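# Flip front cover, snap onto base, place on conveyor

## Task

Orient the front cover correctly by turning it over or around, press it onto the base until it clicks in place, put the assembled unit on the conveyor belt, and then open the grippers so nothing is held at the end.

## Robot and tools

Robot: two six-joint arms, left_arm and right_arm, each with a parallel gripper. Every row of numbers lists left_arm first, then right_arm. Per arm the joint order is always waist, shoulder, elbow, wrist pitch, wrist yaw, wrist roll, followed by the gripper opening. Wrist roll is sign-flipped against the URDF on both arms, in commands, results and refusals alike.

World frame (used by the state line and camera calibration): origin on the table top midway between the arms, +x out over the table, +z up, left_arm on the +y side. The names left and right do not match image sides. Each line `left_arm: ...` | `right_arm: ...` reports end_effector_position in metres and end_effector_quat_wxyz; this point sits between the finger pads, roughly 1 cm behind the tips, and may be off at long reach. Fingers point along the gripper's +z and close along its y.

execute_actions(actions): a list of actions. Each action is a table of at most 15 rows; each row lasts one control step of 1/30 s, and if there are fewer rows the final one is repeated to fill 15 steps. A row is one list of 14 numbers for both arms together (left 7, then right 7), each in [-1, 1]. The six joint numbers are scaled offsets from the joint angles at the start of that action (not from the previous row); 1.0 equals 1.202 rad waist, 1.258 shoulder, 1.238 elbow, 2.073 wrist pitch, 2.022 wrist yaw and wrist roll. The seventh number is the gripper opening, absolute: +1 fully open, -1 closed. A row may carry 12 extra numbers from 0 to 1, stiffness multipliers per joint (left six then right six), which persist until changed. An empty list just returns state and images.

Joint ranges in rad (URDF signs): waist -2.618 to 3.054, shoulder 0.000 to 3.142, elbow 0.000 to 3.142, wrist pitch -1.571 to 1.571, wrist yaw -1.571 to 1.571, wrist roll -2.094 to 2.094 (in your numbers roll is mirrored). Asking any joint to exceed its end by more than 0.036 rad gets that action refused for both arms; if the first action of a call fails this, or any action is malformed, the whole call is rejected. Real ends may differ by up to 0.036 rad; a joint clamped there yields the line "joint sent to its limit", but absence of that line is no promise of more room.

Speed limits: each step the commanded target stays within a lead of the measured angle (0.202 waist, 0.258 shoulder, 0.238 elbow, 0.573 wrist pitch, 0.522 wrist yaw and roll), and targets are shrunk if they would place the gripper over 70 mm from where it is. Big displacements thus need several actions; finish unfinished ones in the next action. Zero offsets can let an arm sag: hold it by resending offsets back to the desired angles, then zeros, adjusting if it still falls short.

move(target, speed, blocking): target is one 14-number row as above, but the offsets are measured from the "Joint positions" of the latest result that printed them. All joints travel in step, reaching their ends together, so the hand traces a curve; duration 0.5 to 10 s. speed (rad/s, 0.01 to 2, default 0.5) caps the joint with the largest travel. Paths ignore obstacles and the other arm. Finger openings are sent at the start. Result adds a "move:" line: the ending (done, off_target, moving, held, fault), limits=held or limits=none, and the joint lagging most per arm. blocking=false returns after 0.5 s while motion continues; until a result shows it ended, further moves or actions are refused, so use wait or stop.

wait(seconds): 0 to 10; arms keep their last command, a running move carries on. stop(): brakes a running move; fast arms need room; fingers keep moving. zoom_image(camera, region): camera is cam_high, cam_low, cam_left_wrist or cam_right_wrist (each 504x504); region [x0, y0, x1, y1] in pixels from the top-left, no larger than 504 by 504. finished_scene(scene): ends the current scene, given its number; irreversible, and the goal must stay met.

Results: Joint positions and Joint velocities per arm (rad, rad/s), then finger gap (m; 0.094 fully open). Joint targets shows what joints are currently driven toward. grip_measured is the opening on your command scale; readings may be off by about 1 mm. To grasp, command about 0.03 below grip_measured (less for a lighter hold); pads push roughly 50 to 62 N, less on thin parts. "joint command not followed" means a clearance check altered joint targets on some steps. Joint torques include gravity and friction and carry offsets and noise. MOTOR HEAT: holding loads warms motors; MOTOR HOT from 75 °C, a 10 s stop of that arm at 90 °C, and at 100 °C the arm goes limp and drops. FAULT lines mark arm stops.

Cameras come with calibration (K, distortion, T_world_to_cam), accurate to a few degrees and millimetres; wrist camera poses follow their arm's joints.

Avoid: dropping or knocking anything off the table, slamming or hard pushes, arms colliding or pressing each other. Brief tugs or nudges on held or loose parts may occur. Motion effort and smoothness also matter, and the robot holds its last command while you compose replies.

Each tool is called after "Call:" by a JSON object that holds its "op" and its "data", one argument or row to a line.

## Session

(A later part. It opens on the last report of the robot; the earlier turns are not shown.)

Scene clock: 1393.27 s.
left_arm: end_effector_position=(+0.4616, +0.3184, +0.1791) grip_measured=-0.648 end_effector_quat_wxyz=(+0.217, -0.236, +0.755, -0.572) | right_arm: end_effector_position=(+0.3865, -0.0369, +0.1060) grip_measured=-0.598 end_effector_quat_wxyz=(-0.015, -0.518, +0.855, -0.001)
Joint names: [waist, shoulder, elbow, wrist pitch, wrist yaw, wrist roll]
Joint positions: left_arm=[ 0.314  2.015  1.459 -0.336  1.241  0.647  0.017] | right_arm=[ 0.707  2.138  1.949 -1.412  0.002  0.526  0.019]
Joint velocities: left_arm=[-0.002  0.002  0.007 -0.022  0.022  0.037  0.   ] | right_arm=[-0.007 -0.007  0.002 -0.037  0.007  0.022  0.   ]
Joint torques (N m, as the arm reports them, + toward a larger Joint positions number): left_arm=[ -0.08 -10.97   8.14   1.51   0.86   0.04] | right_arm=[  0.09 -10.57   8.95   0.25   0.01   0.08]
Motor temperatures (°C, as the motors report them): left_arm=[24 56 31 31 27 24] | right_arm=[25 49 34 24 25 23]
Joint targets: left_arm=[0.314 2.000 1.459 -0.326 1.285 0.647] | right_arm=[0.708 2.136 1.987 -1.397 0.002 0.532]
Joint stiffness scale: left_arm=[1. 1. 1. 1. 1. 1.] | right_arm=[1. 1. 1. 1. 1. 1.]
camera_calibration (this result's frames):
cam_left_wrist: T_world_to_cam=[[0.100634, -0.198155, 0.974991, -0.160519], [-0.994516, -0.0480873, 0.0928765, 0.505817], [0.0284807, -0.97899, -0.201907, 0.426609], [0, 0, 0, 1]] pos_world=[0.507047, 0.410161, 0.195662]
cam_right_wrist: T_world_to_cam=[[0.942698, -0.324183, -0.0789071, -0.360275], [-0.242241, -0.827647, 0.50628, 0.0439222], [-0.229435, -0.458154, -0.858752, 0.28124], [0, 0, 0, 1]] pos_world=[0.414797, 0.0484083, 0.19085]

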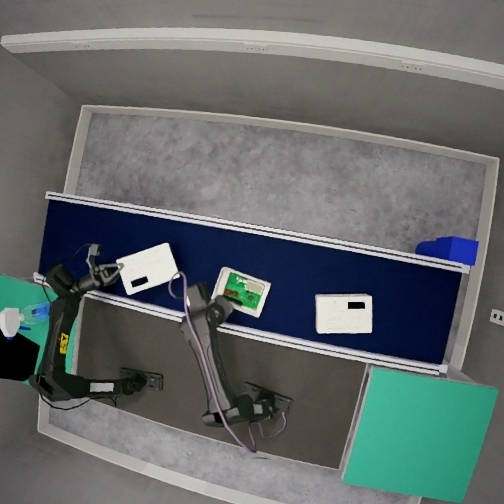

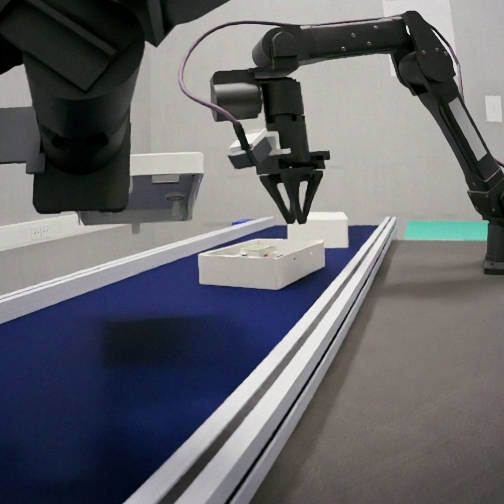

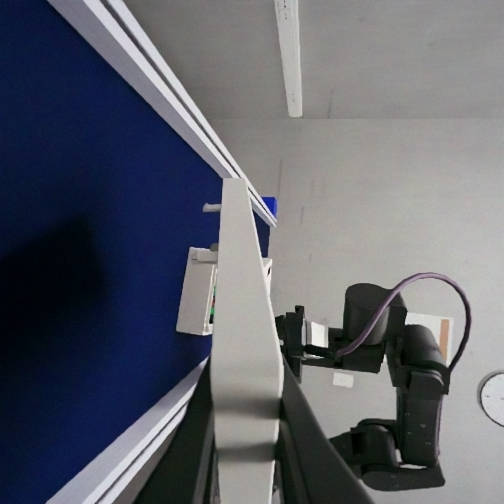

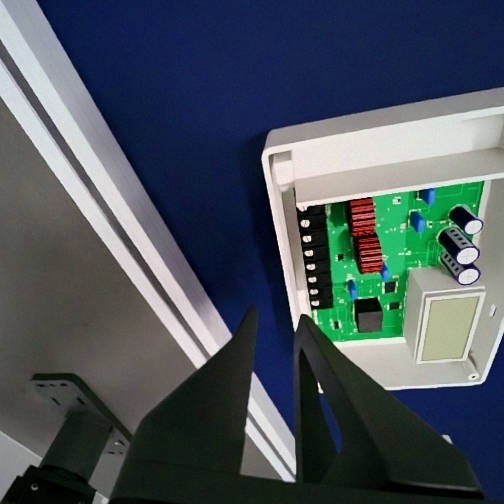

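Call:
{"op": "move", "data": {
  "target": [0,-0.012,0,0.005,0.02,0,-0.685, 0,0.003,0.014,0.030,0,0.1785,-0.75],
  "speed": 0.5
}}

Scene clock: 1514.77 s.
left_arm: end_effector_position=(+0.4619, +0.3189, +0.1785) grip_measured=-0.648 end_effector_quat_wxyz=(+0.217, -0.237, +0.756, -0.570) | right_arm: end_effector_position=(+0.3968, -0.0305, +0.1060) grip_measured=-0.748 end_effector_quat_wxyz=(-0.009, +0.661, -0.751, +0.002)
Joint names: [waist, shoulder, elbow, wrist pitch, wrist yaw, wrist roll]
Joint positions: left_arm=[ 0.314  2.015  1.459 -0.336  1.236  0.647  0.017] | right_arm=[ 0.707  2.138  1.949 -1.363  0.002  0.881  0.012]
Joint velocities: left_arm=[-0.002  0.007 -0.002 -0.022  0.007 -0.081  0.   ] | right_arm=[ 0.007  0.007 -0.012 -0.007  0.022  0.095  0.   ]
Joint torques (N m, as the arm reports them, + toward a larger Joint positions number): left_arm=[ -0.05 -10.99   8.21   1.5    0.87   0.02] | right_arm=[ -0.03 -10.25   7.39   0.32   0.     0.09]
Motor temperatures (°C, as the motors report them): left_arm=[24 55 30 31 28 23] | right_arm=[25 51 36 23 25 23]
Joint targets: left_arm=[0.314 2.000 1.459 -0.325 1.281 0.647] | right_arm=[0.707 2.142 1.967 -1.350 0.002 0.887]
Joint stiffness scale: left_arm=[1. 1. 1. 1. 1. 1.] | right_arm=[1. 1. 1. 1. 1. 1.]
move: off_target (left_arm); limits=none; left_arm: farthest joint: the wrist yaw, 0.045 radians from its target (0.041 radians at the start); right_arm: farthest joint: the elbow, 0.017 radians from its target (0.017 radians at the start)
camera_calibration (this result's frames):
cam_left_wrist: T_world_to_cam=[[0.102725, -0.200984, 0.974193, -0.159798], [-0.994227, -0.051247, 0.094265, 0.506839], [0.0309787, -0.978253, -0.205088, 0.426099], [0, 0, 0, 1]] pos_world=[0.507128, 0.41069, 0.195285]
cam_right_wrist: T_world_to_cam=[[0.99868, 0.0260031, -0.0442879, -0.383077], [0.0440735, -0.876629, 0.479144, -0.0604222], [-0.0263648, -0.480463, -0.876618, 0.207139], [0, 0, 0, 1]] pos_world=[0.390696, 0.0565161, 0.193567]

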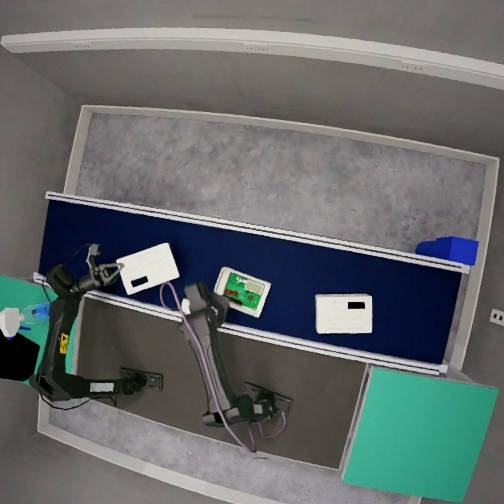

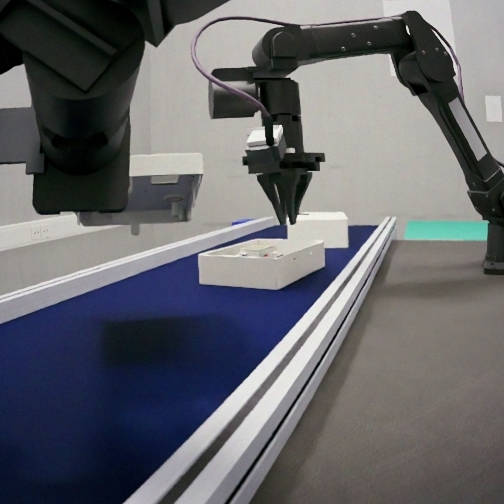

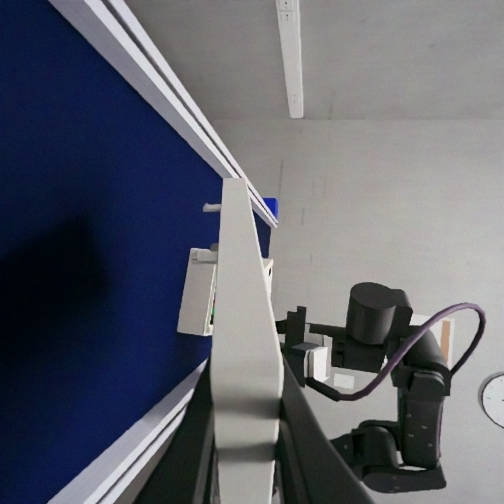

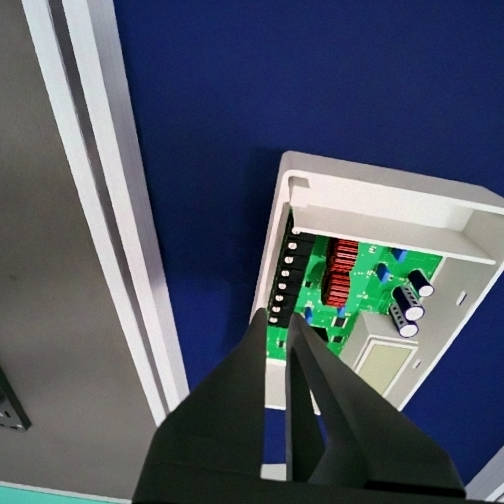

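Call:
{"op": "zoom_image", "data": {
  "camera": "cam_right_wrist",
  "region": [200, 130, 380, 370]
}}

Region (200, 130, 380, 370) of cam_right_wrist's 504x504 image, scaled by 2.100, with more detail than that image has; it fills the left 378 columns of this view, and the rest is white.

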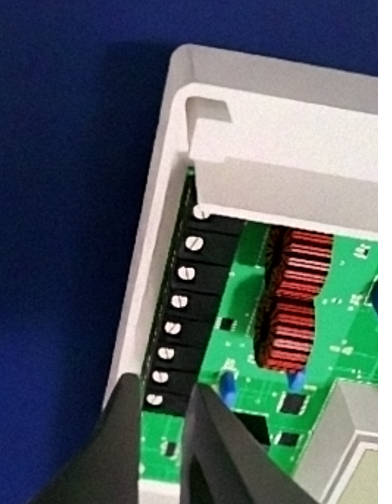

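Call:
{"op": "zoom_image", "data": {
  "camera": "cam_right_wrist",
  "region": [230, 280, 330, 380]
}}

Region (230, 280, 330, 380) of cam_right_wrist's 504x504 image, scaled by 5.040, with more detail than that image has.

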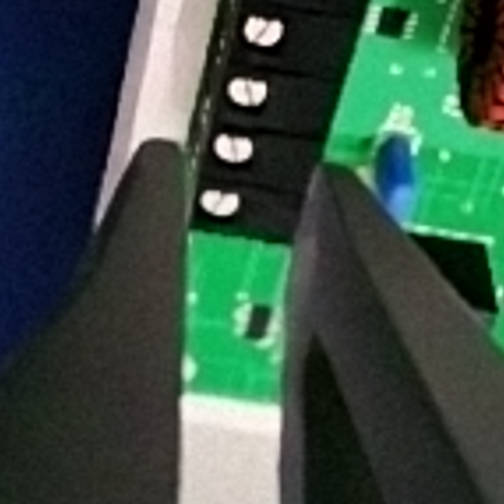

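Call:
{"op": "move", "data": {
  "target": [0,-0.012,0,0.005,0.022,0,-0.685, 0.011,0.004,-0.074,0.0557,0,0,-0.75],
  "speed": 0.25
}}

Scene clock: 1618.70 s.
left_arm: end_effector_position=(+0.4619, +0.3189, +0.1785) grip_measured=-0.648 end_effector_quat_wxyz=(+0.217, -0.237, +0.756, -0.570) | right_arm: end_effector_position=(+0.4003, -0.0250, +0.0832) grip_measured=-0.748 end_effector_quat_wxyz=(-0.017, +0.663, -0.748, +0.004)
Joint names: [waist, shoulder, elbow, wrist pitch, wrist yaw, wrist roll]
Joint positions: left_arm=[ 0.314  2.015  1.459 -0.336  1.236  0.647  0.017] | right_arm=[ 0.713  2.146  1.871 -1.261  0.002  0.882  0.012]
Joint velocities: left_arm=[-0.007 -0.017  0.002  0.007  0.051  0.007 -0.001] | right_arm=[-0.017  0.002  0.017  0.007 -0.007  0.066 -0.   ]
Joint torques (N m, as the arm reports them, + toward a larger Joint positions number): left_arm=[ -0.06 -10.98   8.21   1.52   0.82   0.01] | right_arm=[  0.55 -10.85   4.92   0.36   0.     0.01]
Motor temperatures (°C, as the motors report them): left_arm=[24 54 30 31 28 23] | right_arm=[25 51 34 23 25 23]
Joint targets: left_arm=[0.314 2.000 1.459 -0.325 1.281 0.647] | right_arm=[0.720 2.143 1.858 -1.247 0.002 0.881]
Joint stiffness scale: left_arm=[1. 1. 1. 1. 1. 1.] | right_arm=[1. 1. 1. 1. 1. 1.]
move: off_target (left_arm); limits=none; left_arm: farthest joint: the wrist yaw, 0.044 radians from its target (0.044 radians at the start); right_arm: farthest joint: the elbow, 0.014 radians from its target (0.092 radians at the start)
camera_calibration (this result's frames):
cam_left_wrist: T_world_to_cam=[[0.102725, -0.200984, 0.974193, -0.159798], [-0.994227, -0.051247, 0.094265, 0.506839], [0.0309787, -0.978253, -0.205088, 0.426099], [0, 0, 0, 1]] pos_world=[0.507128, 0.41069, 0.195285]
cam_right_wrist: T_world_to_cam=[[0.998973, 0.0331761, -0.0308454, -0.388754], [0.0438207, -0.880311, 0.472369, -0.0443181], [-0.0114822, -0.473236, -0.880861, 0.184453], [0, 0, 0, 1]] pos_world=[0.392415, 0.0611736, 0.171421]

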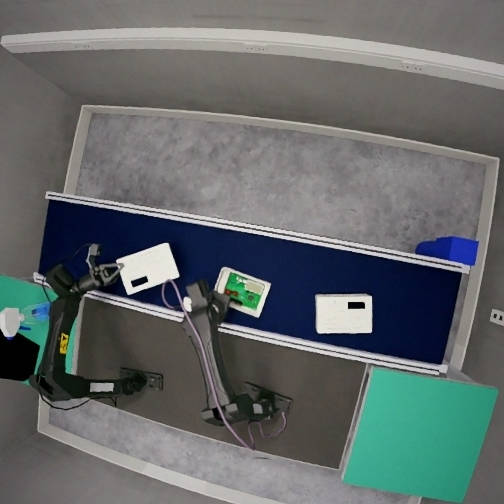

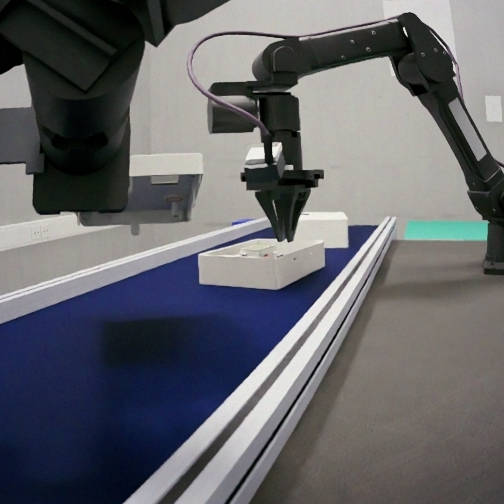

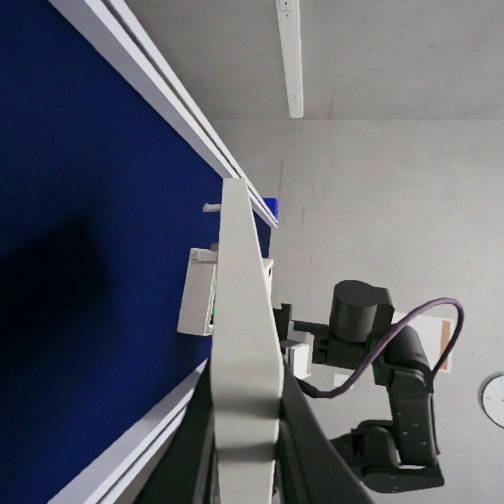

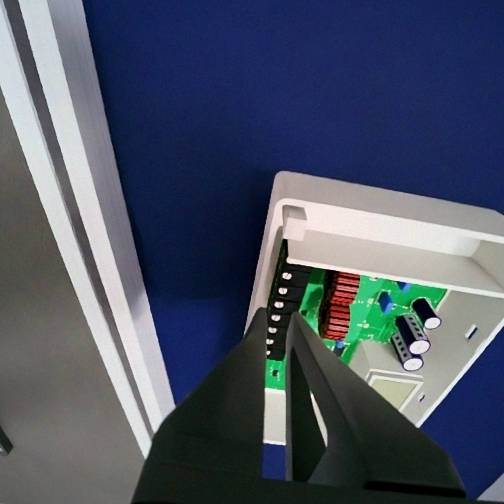

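Call:
{"op": "move", "data": {
  "target": [0,-0.012,0,0.005,0.022,0,-0.685, 0.0087,-0.009,-0.037,-0.0034,0,0,-0.75],
  "speed": 0.1
}}

Scene clock: 1642.00 s.
left_arm: end_effector_position=(+0.4619, +0.3189, +0.1784) grip_measured=-0.648 end_effector_quat_wxyz=(+0.217, -0.237, +0.756, -0.570) | right_arm: end_effector_position=(+0.3932, -0.0295, +0.0748) grip_measured=-0.748 end_effector_quat_wxyz=(-0.001, +0.663, -0.748, +0.001)
Joint names: [waist, shoulder, elbow, wrist pitch, wrist yaw, wrist roll]
Joint positions: left_arm=[ 0.314  2.015  1.459 -0.336  1.235  0.647  0.017] | right_arm=[ 0.713  2.146  1.838 -1.26   0.002  0.882  0.012]
Joint velocities: left_arm=[ 0.022  0.007 -0.007  0.051  0.022 -0.037 -0.   ] | right_arm=[ 0.002 -0.002  0.002  0.007 -0.037 -0.007  0.   ]
Joint torques (N m, as the arm reports them, + toward a larger Joint positions number): left_arm=[  0.12 -10.99   8.21   1.53   0.87   0.02] | right_arm=[  0.9  -11.47   4.94   0.09   0.01   0.02]
Motor temperatures (°C, as the motors report them): left_arm=[24 54 30 31 28 23] | right_arm=[25 52 33 23 25 23]
Joint targets: left_arm=[0.314 2.000 1.459 -0.326 1.280 0.647] | right_arm=[0.724 2.135 1.825 -1.268 0.002 0.882]
Joint stiffness scale: left_arm=[1. 1. 1. 1. 1. 1.] | right_arm=[1. 1. 1. 1. 1. 1.]
move: off_target (left_arm); limits=none; left_arm: farthest joint: the wrist yaw, 0.045 radians from its target (0.044 radians at the start); right_arm: farthest joint: the elbow, 0.013 radians from its target (0.046 radians at the start)
camera_calibration (this result's frames):
cam_left_wrist: T_world_to_cam=[[0.103409, -0.201293, 0.974057, -0.159854], [-0.994146, -0.0517582, 0.0948451, 0.506894], [0.0313238, -0.978163, -0.205466, 0.426008], [0, 0, 0, 1]] pos_world=[0.507113, 0.410764, 0.195161]
cam_right_wrist: T_world_to_cam=[[0.997769, 0.0324061, -0.0583678, -0.379297], [0.0567606, -0.872038, 0.486135, -0.0498853], [-0.0351452, -0.488364, -0.871932, 0.183017], [0, 0, 0, 1]] pos_world=[0.387714, 0.0581684, 0.16169]

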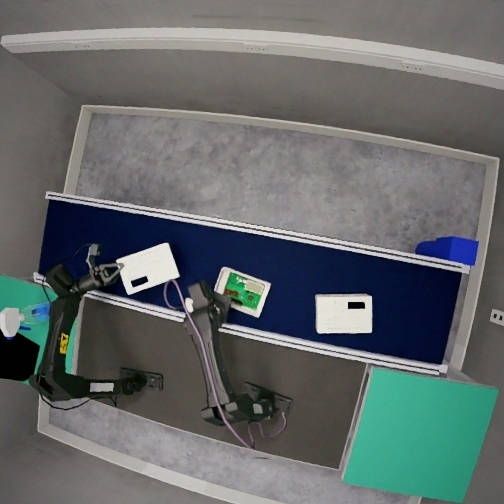

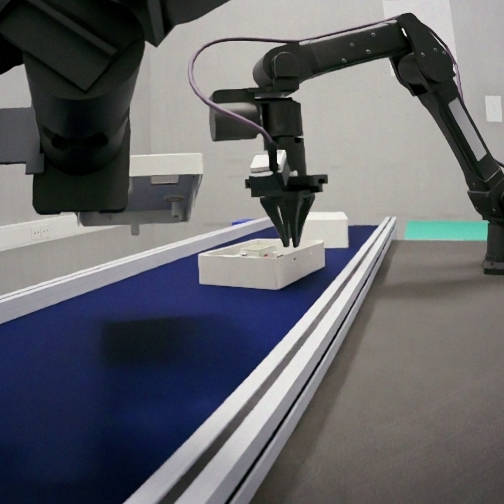

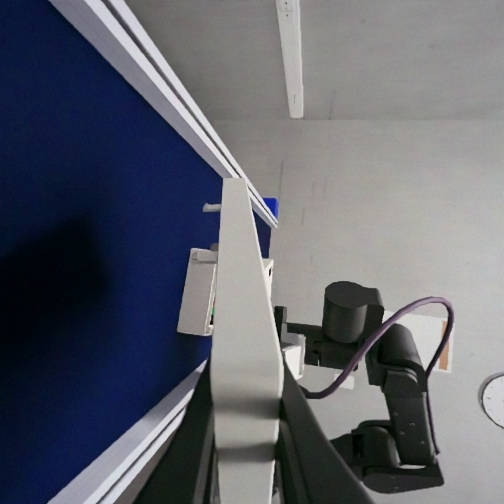

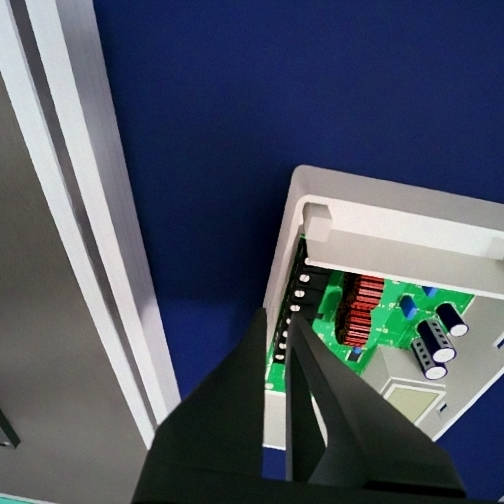

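Call:
{"op": "zoom_image", "data": {
  "camera": "cam_right_wrist",
  "region": [220, 230, 340, 400]
}}

Region (220, 230, 340, 400) of cam_right_wrist's 504x504 image, scaled by 2.965, with more detail than that image has; it fills the left 356 columns of this view, and the rest is white.

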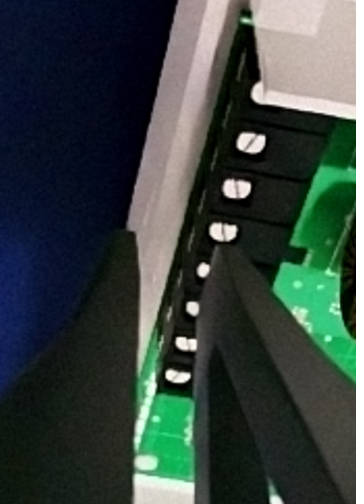

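Call:
{"op": "move", "data": {
  "target": [0,-0.012,0,0.005,0.022,0,-0.685, 0.0033,-0.009,-0.006,-0.0145,0,0,-0.75],
  "speed": 0.05
}}

Scene clock: 1674.00 s.
left_arm: end_effector_position=(+0.4619, +0.3190, +0.1783) grip_measured=-0.648 end_effector_quat_wxyz=(+0.217, -0.237, +0.756, -0.570) | right_arm: end_effector_position=(+0.3896, -0.0318, +0.0748) grip_measured=-0.748 end_effector_quat_wxyz=(+0.007, +0.663, -0.748, -0.000)
Joint names: [waist, shoulder, elbow, wrist pitch, wrist yaw, wrist roll]
Joint positions: left_arm=[ 0.314  2.015  1.459 -0.336  1.235  0.647  0.017] | right_arm=[ 0.713  2.146  1.838 -1.277  0.002  0.882  0.012]
Joint velocities: left_arm=[-0.012 -0.007 -0.002  0.066 -0.051  0.022 -0.001] | right_arm=[-0.007  0.022 -0.017  0.037 -0.037  0.037  0.001]
Joint torques (N m, as the arm reports them, + toward a larger Joint positions number): left_arm=[  0.04 -10.93   8.18   1.53   0.91   0.03] | right_arm=[  0.33 -11.39   5.35   0.01   0.01   0.02]
Motor temperatures (°C, as the motors report them): left_arm=[24 54 30 31 28 23] | right_arm=[25 54 32 23 25 23]
Joint targets: left_arm=[0.314 2.000 1.459 -0.326 1.280 0.647] | right_arm=[0.717 2.135 1.831 -1.290 0.002 0.882]
Joint stiffness scale: left_arm=[1. 1. 1. 1. 1. 1.] | right_arm=[1. 1. 1. 1. 1. 1.]
move: off_target (left_arm); limits=none; left_arm: farthest joint: the wrist yaw, 0.045 radians from its target (0.044 radians at the start); right_arm: farthest joint: the wrist pitch, 0.013 radians from its target (0.030 radians at the start)
camera_calibration (this result's frames):
cam_left_wrist: T_world_to_cam=[[0.103583, -0.201528, 0.97399, -0.159794], [-0.994121, -0.0520217, 0.0949602, 0.506979], [0.0315315, -0.9781, -0.205732, 0.425966], [0, 0, 0, 1]] pos_world=[0.507119, 0.410808, 0.19513]
cam_right_wrist: T_world_to_cam=[[0.996818, 0.0317983, -0.0730891, -0.374181], [0.0638437, -0.86751, 0.493306, -0.0548507], [-0.0477192, -0.496403, -0.86678, 0.186049], [0, 0, 0, 1]] pos_world=[0.38537, 0.0566699, 0.160973]

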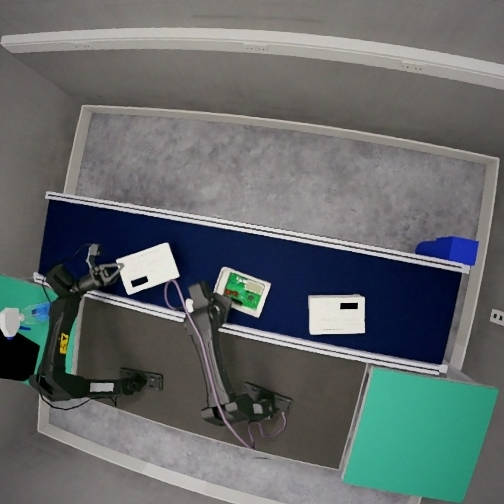

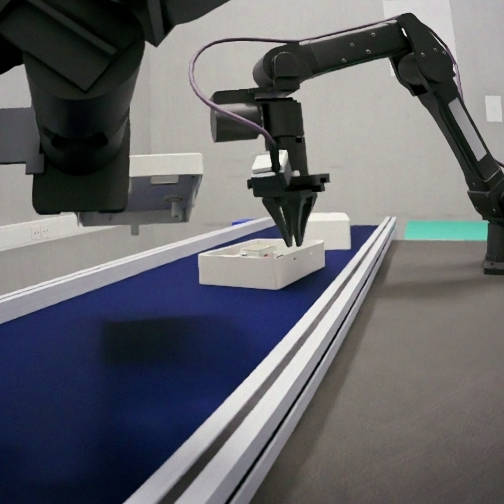

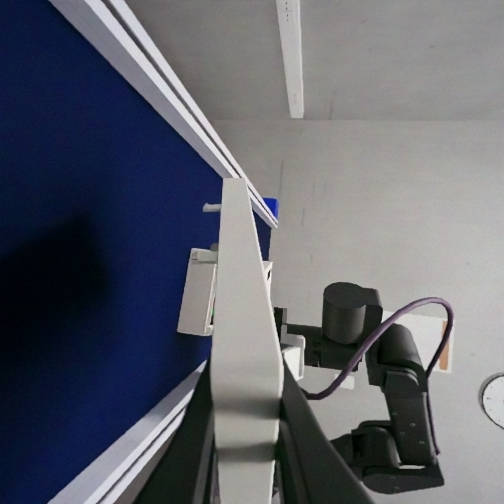

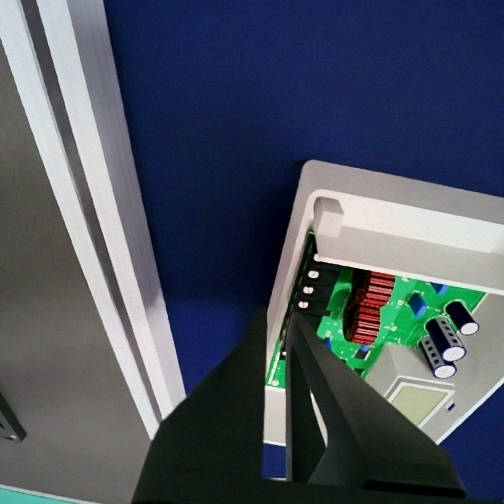

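Call:
{"op": "zoom_image", "data": {
  "camera": "cam_right_wrist",
  "region": [220, 230, 340, 400]
}}

Region (220, 230, 340, 400) of cam_right_wrist's 504x504 image, scaled by 2.965, with more detail than that image has; it fills the left 356 columns of this view, and the rest is white.

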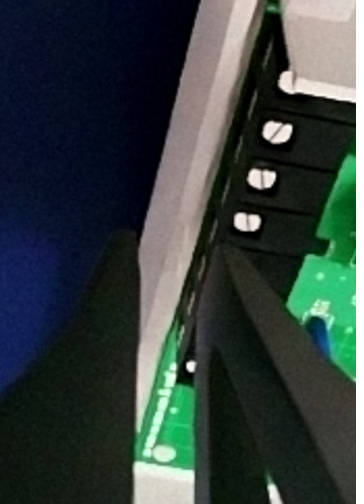

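Call:
{"op": "move", "data": {
  "target": [0,-0.012,0,0.005,0.022,0,-0.685, 0.002,0.004,-0.0525,0.036,0,0,-0.75],
  "speed": 0.1
}}

Scene clock: 1723.37 s.
left_arm: end_effector_position=(+0.4620, +0.3190, +0.1783) grip_measured=-0.648 end_effector_quat_wxyz=(+0.217, -0.237, +0.756, -0.570) | right_arm: end_effector_position=(+0.3908, -0.0310, +0.0620) grip_measured=-0.748 end_effector_quat_wxyz=(+0.002, +0.663, -0.748, +0.001)
Joint names: [waist, shoulder, elbow, wrist pitch, wrist yaw, wrist roll]
Joint positions: left_arm=[ 0.314  2.015  1.459 -0.336  1.235  0.647  0.017] | right_arm=[ 0.713  2.146  1.788 -1.216  0.002  0.882  0.012]
Joint velocities: left_arm=[-0.002 -0.022 -0.022 -0.022 -0.037  0.007  0.001] | right_arm=[ 0.012 -0.002  0.017  0.007  0.022  0.037  0.001]
Joint torques (N m, as the arm reports them, + toward a larger Joint positions number): left_arm=[ -0.01 -10.93   8.3    1.52   0.85   0.01] | right_arm=[  0.19 -10.18   4.82   0.26   0.01   0.02]
Motor temperatures (°C, as the motors report them): left_arm=[24 53 30 31 28 23] | right_arm=[25 54 32 23 25 23]
Joint targets: left_arm=[0.314 2.000 1.459 -0.326 1.279 0.647] | right_arm=[0.716 2.151 1.774 -1.203 0.002 0.882]
Joint stiffness scale: left_arm=[1. 1. 1. 1. 1. 1.] | right_arm=[1. 1. 1. 1. 1. 1.]
move: off_target (left_arm); limits=none; left_arm: farthest joint: the wrist yaw, 0.045 radians from its target (0.044 radians at the start); right_arm: farthest joint: the elbow, 0.015 radians from its target (0.065 radians at the start)
camera_calibration (this result's frames):
cam_left_wrist: T_world_to_cam=[[0.103758, -0.201763, 0.973923, -0.159734], [-0.994096, -0.0522852, 0.0950753, 0.507064], [0.0317391, -0.978038, -0.205997, 0.425923], [0, 0, 0, 1]] pos_world=[0.507126, 0.410852, 0.195098]
cam_right_wrist: T_world_to_cam=[[0.997435, 0.0321925, -0.0639314, -0.377172], [0.0594243, -0.870335, 0.488861, -0.0460289], [-0.0399041, -0.491406, -0.870016, 0.172737], [0, 0, 0, 1]] pos_world=[0.385833, 0.0569655, 0.148672]

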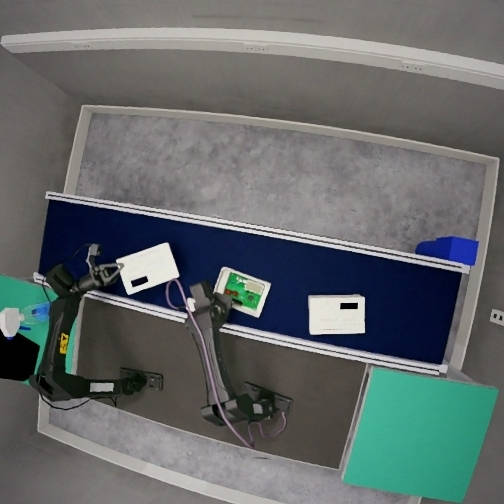

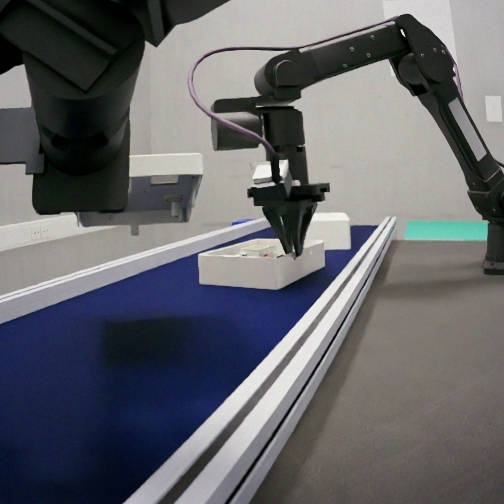

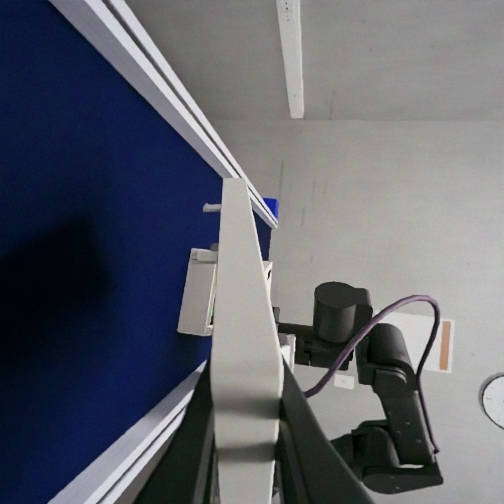

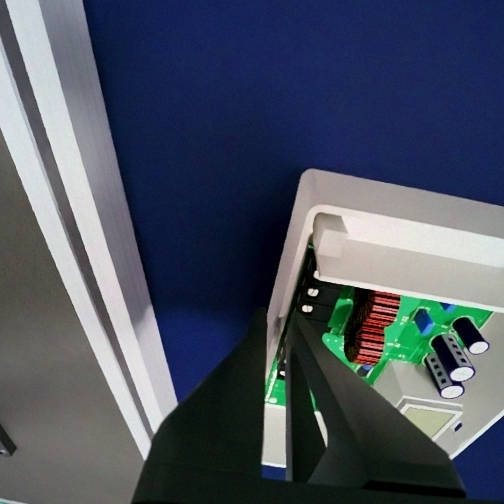

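Call:
{"op": "zoom_image", "data": {
  "camera": "cam_right_wrist",
  "region": [220, 230, 340, 400]
}}

Call:
{"op": "zoom_image", "data": {
  "camera": "cam_low",
  "region": [230, 190, 350, 300]
}}

Region (220, 230, 340, 400) of cam_right_wrist's 504x504 image, scaled by 2.965, with more detail than that image has; it fills the left 356 columns of this view, and the rest is white.

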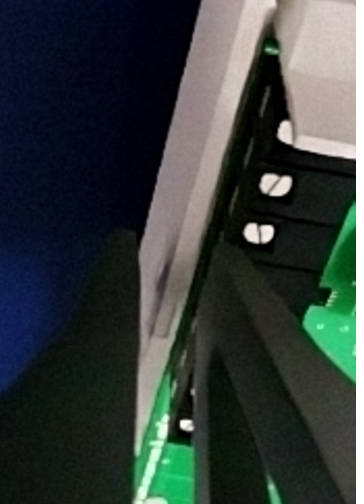

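Region (230, 190, 350, 300) of cam_low's 504x504 image, scaled by 4.200, with more detail than that image has; it fills the top 462 rows of this view, and the rest is white.

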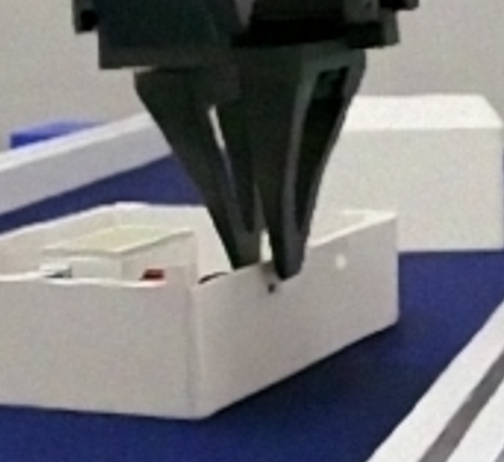

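Call:
{"op": "move", "data": {
  "target": [0,-0.012,0,0.005,0.022,0,-0.685, 0.002,0,-0.006,-0.015,0,0,-0.75],
  "speed": 0.05
}}

Call:
{"op": "zoom_image", "data": {
  "camera": "cam_right_wrist",
  "region": [220, 230, 340, 400]
}}

Scene clock: 1759.73 s.
left_arm: end_effector_position=(+0.4620, +0.3191, +0.1782) grip_measured=-0.648 end_effector_quat_wxyz=(+0.217, -0.238, +0.756, -0.569) | right_arm: end_effector_position=(+0.3871, -0.0334, +0.0621) grip_measured=-0.748 end_effector_quat_wxyz=(+0.011, +0.663, -0.748, -0.001)
Joint names: [waist, shoulder, elbow, wrist pitch, wrist yaw, wrist roll]
Joint positions: left_arm=[ 0.314  2.015  1.459 -0.336  1.234  0.647  0.017] | right_arm=[ 0.713  2.146  1.788 -1.234  0.002  0.882  0.012]
Joint velocities: left_arm=[-0.012  0.007 -0.012  0.037  0.007  0.037 -0.001] | right_arm=[-0.017  0.007  0.002 -0.051 -0.037  0.081  0.   ]
Joint torques (N m, as the arm reports them, + toward a larger Joint positions number): left_arm=[  0.01 -11.     8.21   1.51   0.81   0.02] | right_arm=[  0.19 -10.52   5.31  -0.02   0.     0.02]
Motor temperatures (°C, as the motors report them): left_arm=[24 53 30 31 28 23] | right_arm=[25 53 32 23 25 23]
Joint targets: left_arm=[0.314 2.000 1.459 -0.326 1.279 0.647] | right_arm=[0.716 2.146 1.780 -1.247 0.002 0.882]
Joint stiffness scale: left_arm=[1. 1. 1. 1. 1. 1.] | right_arm=[1. 1. 1. 1. 1. 1.]
move: off_target (left_arm); limits=none; left_arm: farthest joint: the wrist yaw, 0.046 radians from its target (0.045 radians at the start); right_arm: farthest joint: the wrist pitch, 0.013 radians from its target (0.031 radians at the start)
camera_calibration (this result's frames):
cam_left_wrist: T_world_to_cam=[[0.104409, -0.202001, 0.973804, -0.159831], [-0.994013, -0.0528881, 0.0956047, 0.50719], [0.0321904, -0.977956, -0.206313, 0.425797], [0, 0, 0, 1]] pos_world=[0.507135, 0.410949, 0.195002]
cam_right_wrist: T_world_to_cam=[[0.996353, 0.0315008, -0.0792985, -0.371996], [0.0668653, -0.865578, 0.49629, -0.0511065], [-0.0530055, -0.499782, -0.864528, 0.175909], [0, 0, 0, 1]] pos_world=[0.38338, 0.0553977, 0.147943]

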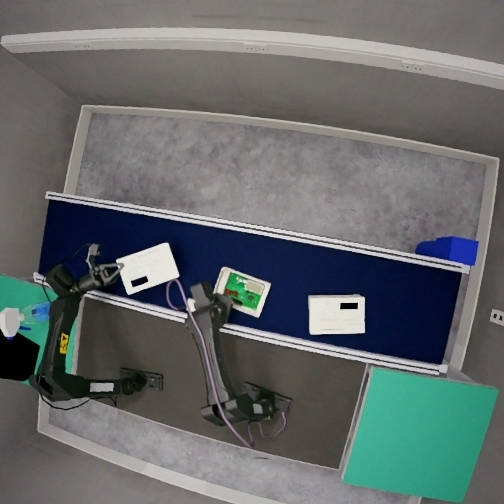

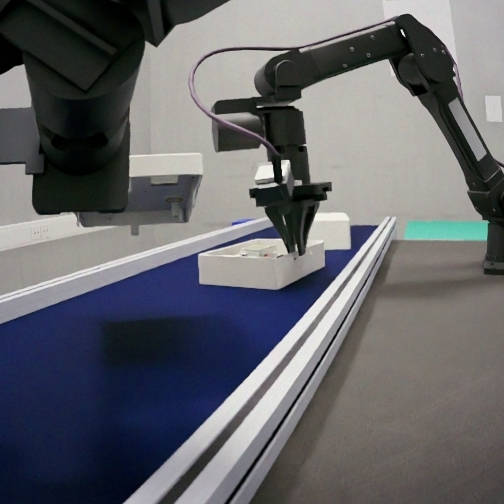

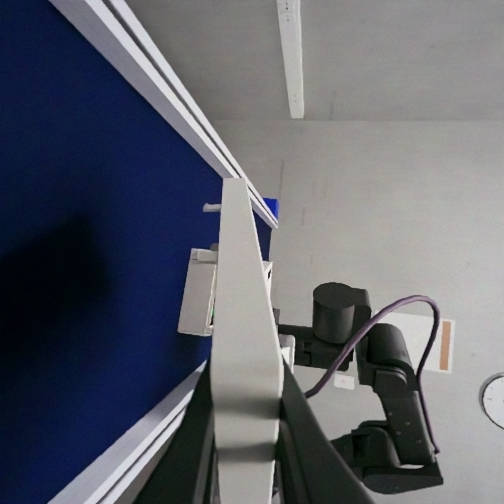

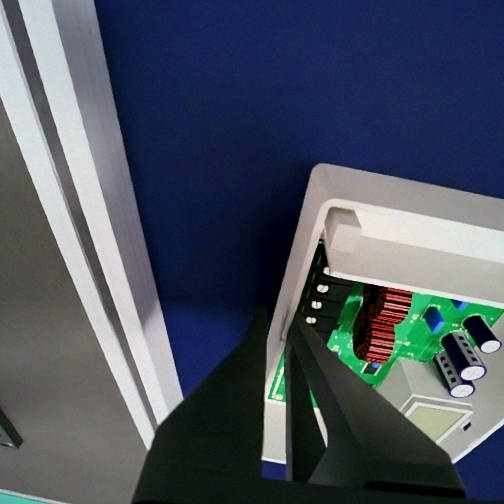

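Region (220, 230, 340, 400) of cam_right_wrist's 504x504 image, scaled by 2.965, with more detail than that image has; it fills the left 356 columns of this view, and the rest is white.

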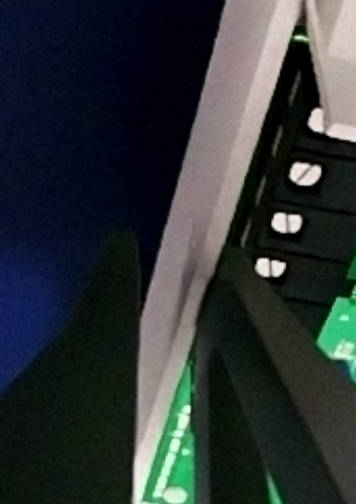

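Call:
{"op": "move", "data": {
  "target": [0,-0.012,0,0.005,0.022,0,-0.685, 0.002,0.0095,-0.0565,0.0396,0,0,-0.75],
  "speed": 0.08
}}

Call:
{"op": "zoom_image", "data": {
  "camera": "cam_right_wrist",
  "region": [220, 230, 340, 400]
}}

Call:
{"op": "zoom_image", "data": {
  "camera": "cam_low",
  "region": [230, 190, 350, 300]
}}

Scene clock: 1788.57 s.
left_arm: end_effector_position=(+0.4620, +0.3191, +0.1781) grip_measured=-0.648 end_effector_quat_wxyz=(+0.217, -0.238, +0.757, -0.569) | right_arm: end_effector_position=(+0.3875, -0.0332, +0.0433) grip_measured=-0.748 end_effector_quat_wxyz=(+0.010, +0.663, -0.748, -0.001)
Joint names: [waist, shoulder, elbow, wrist pitch, wrist yaw, wrist roll]
Joint positions: left_arm=[ 0.314  2.015  1.459 -0.336  1.233  0.647  0.017] | right_arm=[ 0.713  2.158  1.732 -1.165  0.002  0.882  0.012]
Joint velocities: left_arm=[-0.002 -0.002 -0.007 -0.066  0.081  0.037 -0.   ] | right_arm=[-0.002 -0.007 -0.002 -0.007 -0.037  0.037  0.   ]
Joint torques (N m, as the arm reports them, + toward a larger Joint positions number): left_arm=[ -0.01 -10.95   8.23   1.53   0.83   0.02] | right_arm=[  0.19 -10.53   4.66   0.25   0.     0.02]
Motor temperatures (°C, as the motors report them): left_arm=[24 53 30 31 28 23] | right_arm=[25 53 32 23 25 23]
Joint targets: left_arm=[0.314 2.000 1.459 -0.326 1.278 0.647] | right_arm=[0.716 2.158 1.718 -1.152 0.002 0.882]
Joint stiffness scale: left_arm=[1. 1. 1. 1. 1. 1.] | right_arm=[1. 1. 1. 1. 1. 1.]
move: off_target (left_arm); limits=none; left_arm: farthest joint: the wrist yaw, 0.045 radians from its target (0.044 radians at the start); right_arm: farthest joint: the elbow, 0.014 radians from its target (0.070 radians at the start)
camera_calibration (this result's frames):
cam_left_wrist: T_world_to_cam=[[0.104583, -0.202236, 0.973737, -0.159771], [-0.993988, -0.0531518, 0.0957195, 0.507275], [0.0323979, -0.977893, -0.206579, 0.425754], [0, 0, 0, 1]] pos_world=[0.507142, 0.410993, 0.194971]
cam_right_wrist: T_world_to_cam=[[0.996445, 0.031532, -0.0781238, -0.374006], [0.0662918, -0.865724, 0.496112, -0.0414314], [-0.0519902, -0.499528, -0.864736, 0.159437], [0, 0, 0, 1]] pos_world=[0.383712, 0.055568, 0.129207]

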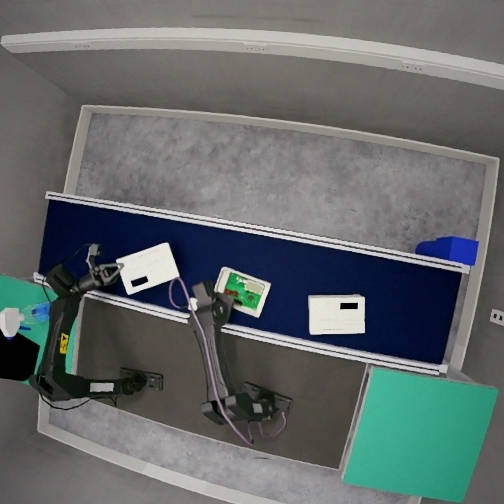

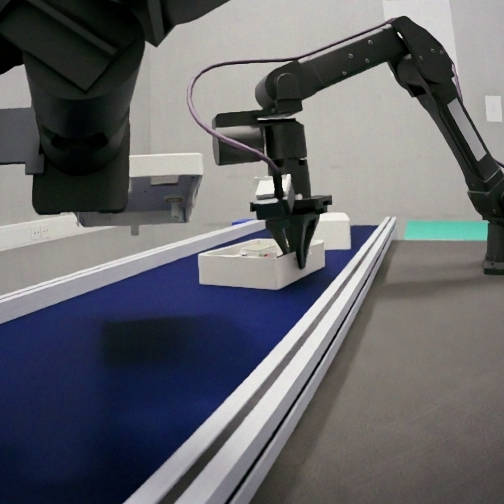

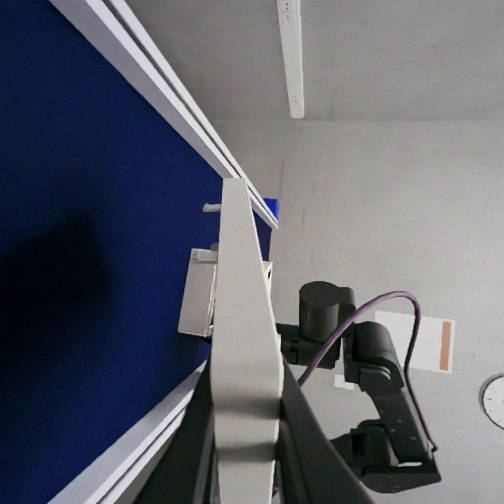

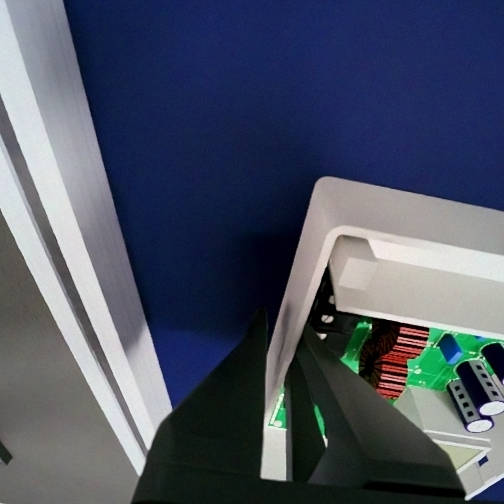

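Region (220, 230, 340, 400) of cam_right_wrist's 504x504 image, scaled by 2.965, with more detail than that image has; it fills the left 356 columns of this view, and the rest is white.

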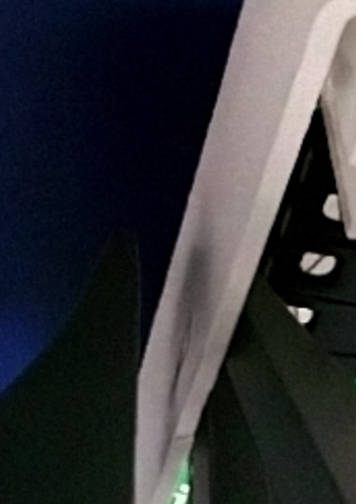

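Region (230, 190, 350, 300) of cam_low's 504x504 image, scaled by 4.200, with more detail than that image has; it fills the top 462 rows of this view, and the rest is white.

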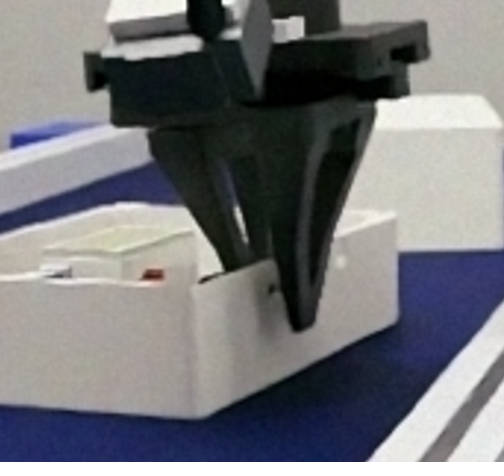

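Call:
{"op": "execute_actions", "data": {
  "actions": [
    [[0,-0.012,0,0.005,0.022,0,-0.685, 0,0,0,0,0,0,-0.77],[0,-0.012,0,0.005,0.022,0,-0.685, 0,0,0,0,0,0,-0.79],[0,-0.012,0,0.005,0.022,0,-0.685, 0,0,0,0,0,0,-0.81],[0,-0.012,0,0.005,0.022,0,-0.685, 0,0,0,0,0,0,-0.83],[0,-0.012,0,0.005,0.022,0,-0.685, 0,0,0,0,0,0,-0.85],[0,-0.012,0,0.005,0.022,0,-0.685, 0,0,0,0,0,0,-0.865],[0,-0.012,0,0.005,0.022,0,-0.685, 0,0,0,0,0,0,-0.88],[0,-0.012,0,0.005,0.022,0,-0.685, 0,0,0,0,0,0,-0.895],[0,-0.012,0,0.005,0.022,0,-0.685, 0,0,0,0,0,0,-0.91],[0,-0.012,0,0.005,0.022,0,-0.685, 0,0,0,0,0,0,-0.92],[0,-0.012,0,0.005,0.022,0,-0.685, 0,0,0,0,0,0,-0.93],[0,-0.012,0,0.005,0.022,0,-0.685, 0,0,0,0,0,0,-0.94],[0,-0.012,0,0.005,0.022,0,-0.685, 0,0,0,0,0,0,-0.95],[0,-0.012,0,0.005,0.022,0,-0.685, 0,0,0,0,0,0,-0.96],[0,-0.012,0,0.005,0.022,0,-0.685, 0,0,0,0,0,0,-0.96]]
  ]
}}

Scene clock: 1827.70 s.
left_arm: end_effector_position=(+0.4620, +0.3191, +0.1782) grip_measured=-0.648 end_effector_quat_wxyz=(+0.217, -0.238, +0.756, -0.569) | right_arm: end_effector_position=(+0.3885, -0.0340, +0.0433) grip_measured=-0.949 end_effector_quat_wxyz=(+0.010, +0.664, -0.748, +0.003)
Joint names: [waist, shoulder, elbow, wrist pitch, wrist yaw, wrist roll]
Joint positions: left_arm=[ 0.314  2.015  1.459 -0.336  1.234  0.647  0.017] | right_arm=[ 0.713  2.158  1.732 -1.163  0.009  0.882  0.002]
Joint velocities: left_arm=[ 0.002 -0.007 -0.012  0.022 -0.095  0.081 -0.   ] | right_arm=[ 0.017 -0.032  0.002 -0.022  0.022  0.022 -0.001]
Joint torques (N m, as the arm reports them, + toward a larger Joint positions number): left_arm=[  0.12 -11.     8.17   1.51   0.88   0.01] | right_arm=[  0.04 -10.7    5.89   0.17  -0.06   0.02]
Motor temperatures (°C, as the motors report them): left_arm=[24 53 30 31 28 23] | right_arm=[25 53 31 23 25 23]
Joint targets: left_arm=[0.314 2.000 1.459 -0.326 1.278 0.647] | right_arm=[0.713 2.158 1.732 -1.165 0.002 0.882]
Joint stiffness scale: left_arm=[1. 1. 1. 1. 1. 1.] | right_arm=[1. 1. 1. 1. 1. 1.]
camera_calibration (this result's frames):
cam_left_wrist: T_world_to_cam=[[0.104409, -0.202001, 0.973804, -0.159831], [-0.994013, -0.0528881, 0.0956047, 0.50719], [0.0321904, -0.977956, -0.206313, 0.425797], [0, 0, 0, 1]] pos_world=[0.507135, 0.410949, 0.195002]
cam_right_wrist: T_world_to_cam=[[0.996814, 0.0317013, -0.0731871, -0.375353], [0.0641918, -0.863484, 0.500275, -0.0414078], [-0.0473365, -0.50338, -0.862768, 0.157104], [0, 0, 0, 1]] pos_world=[0.384252, 0.0552271, 0.128788]

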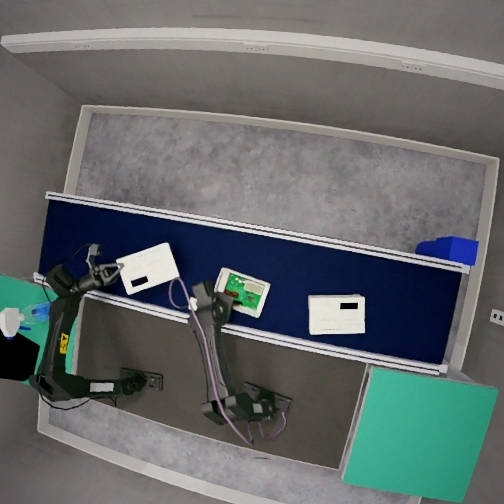

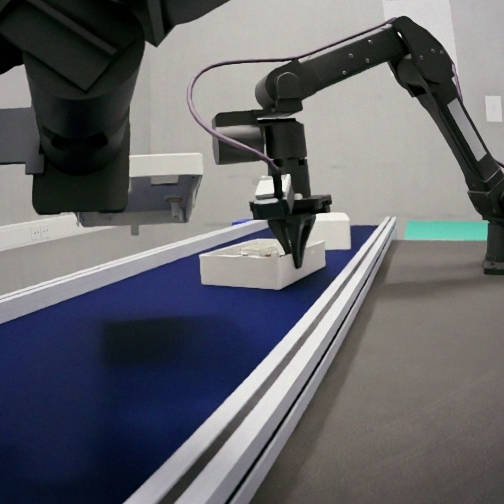

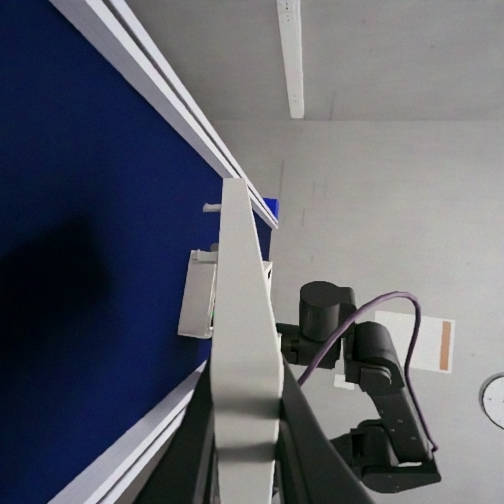

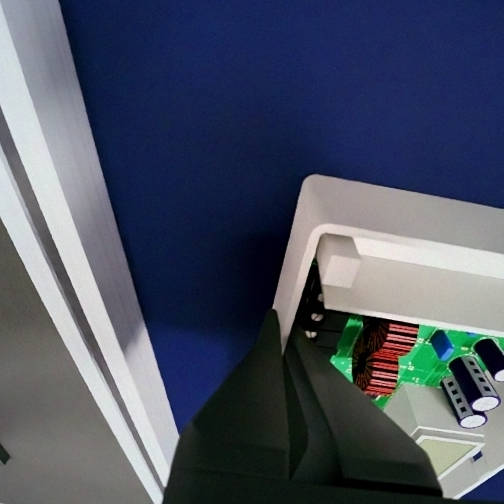

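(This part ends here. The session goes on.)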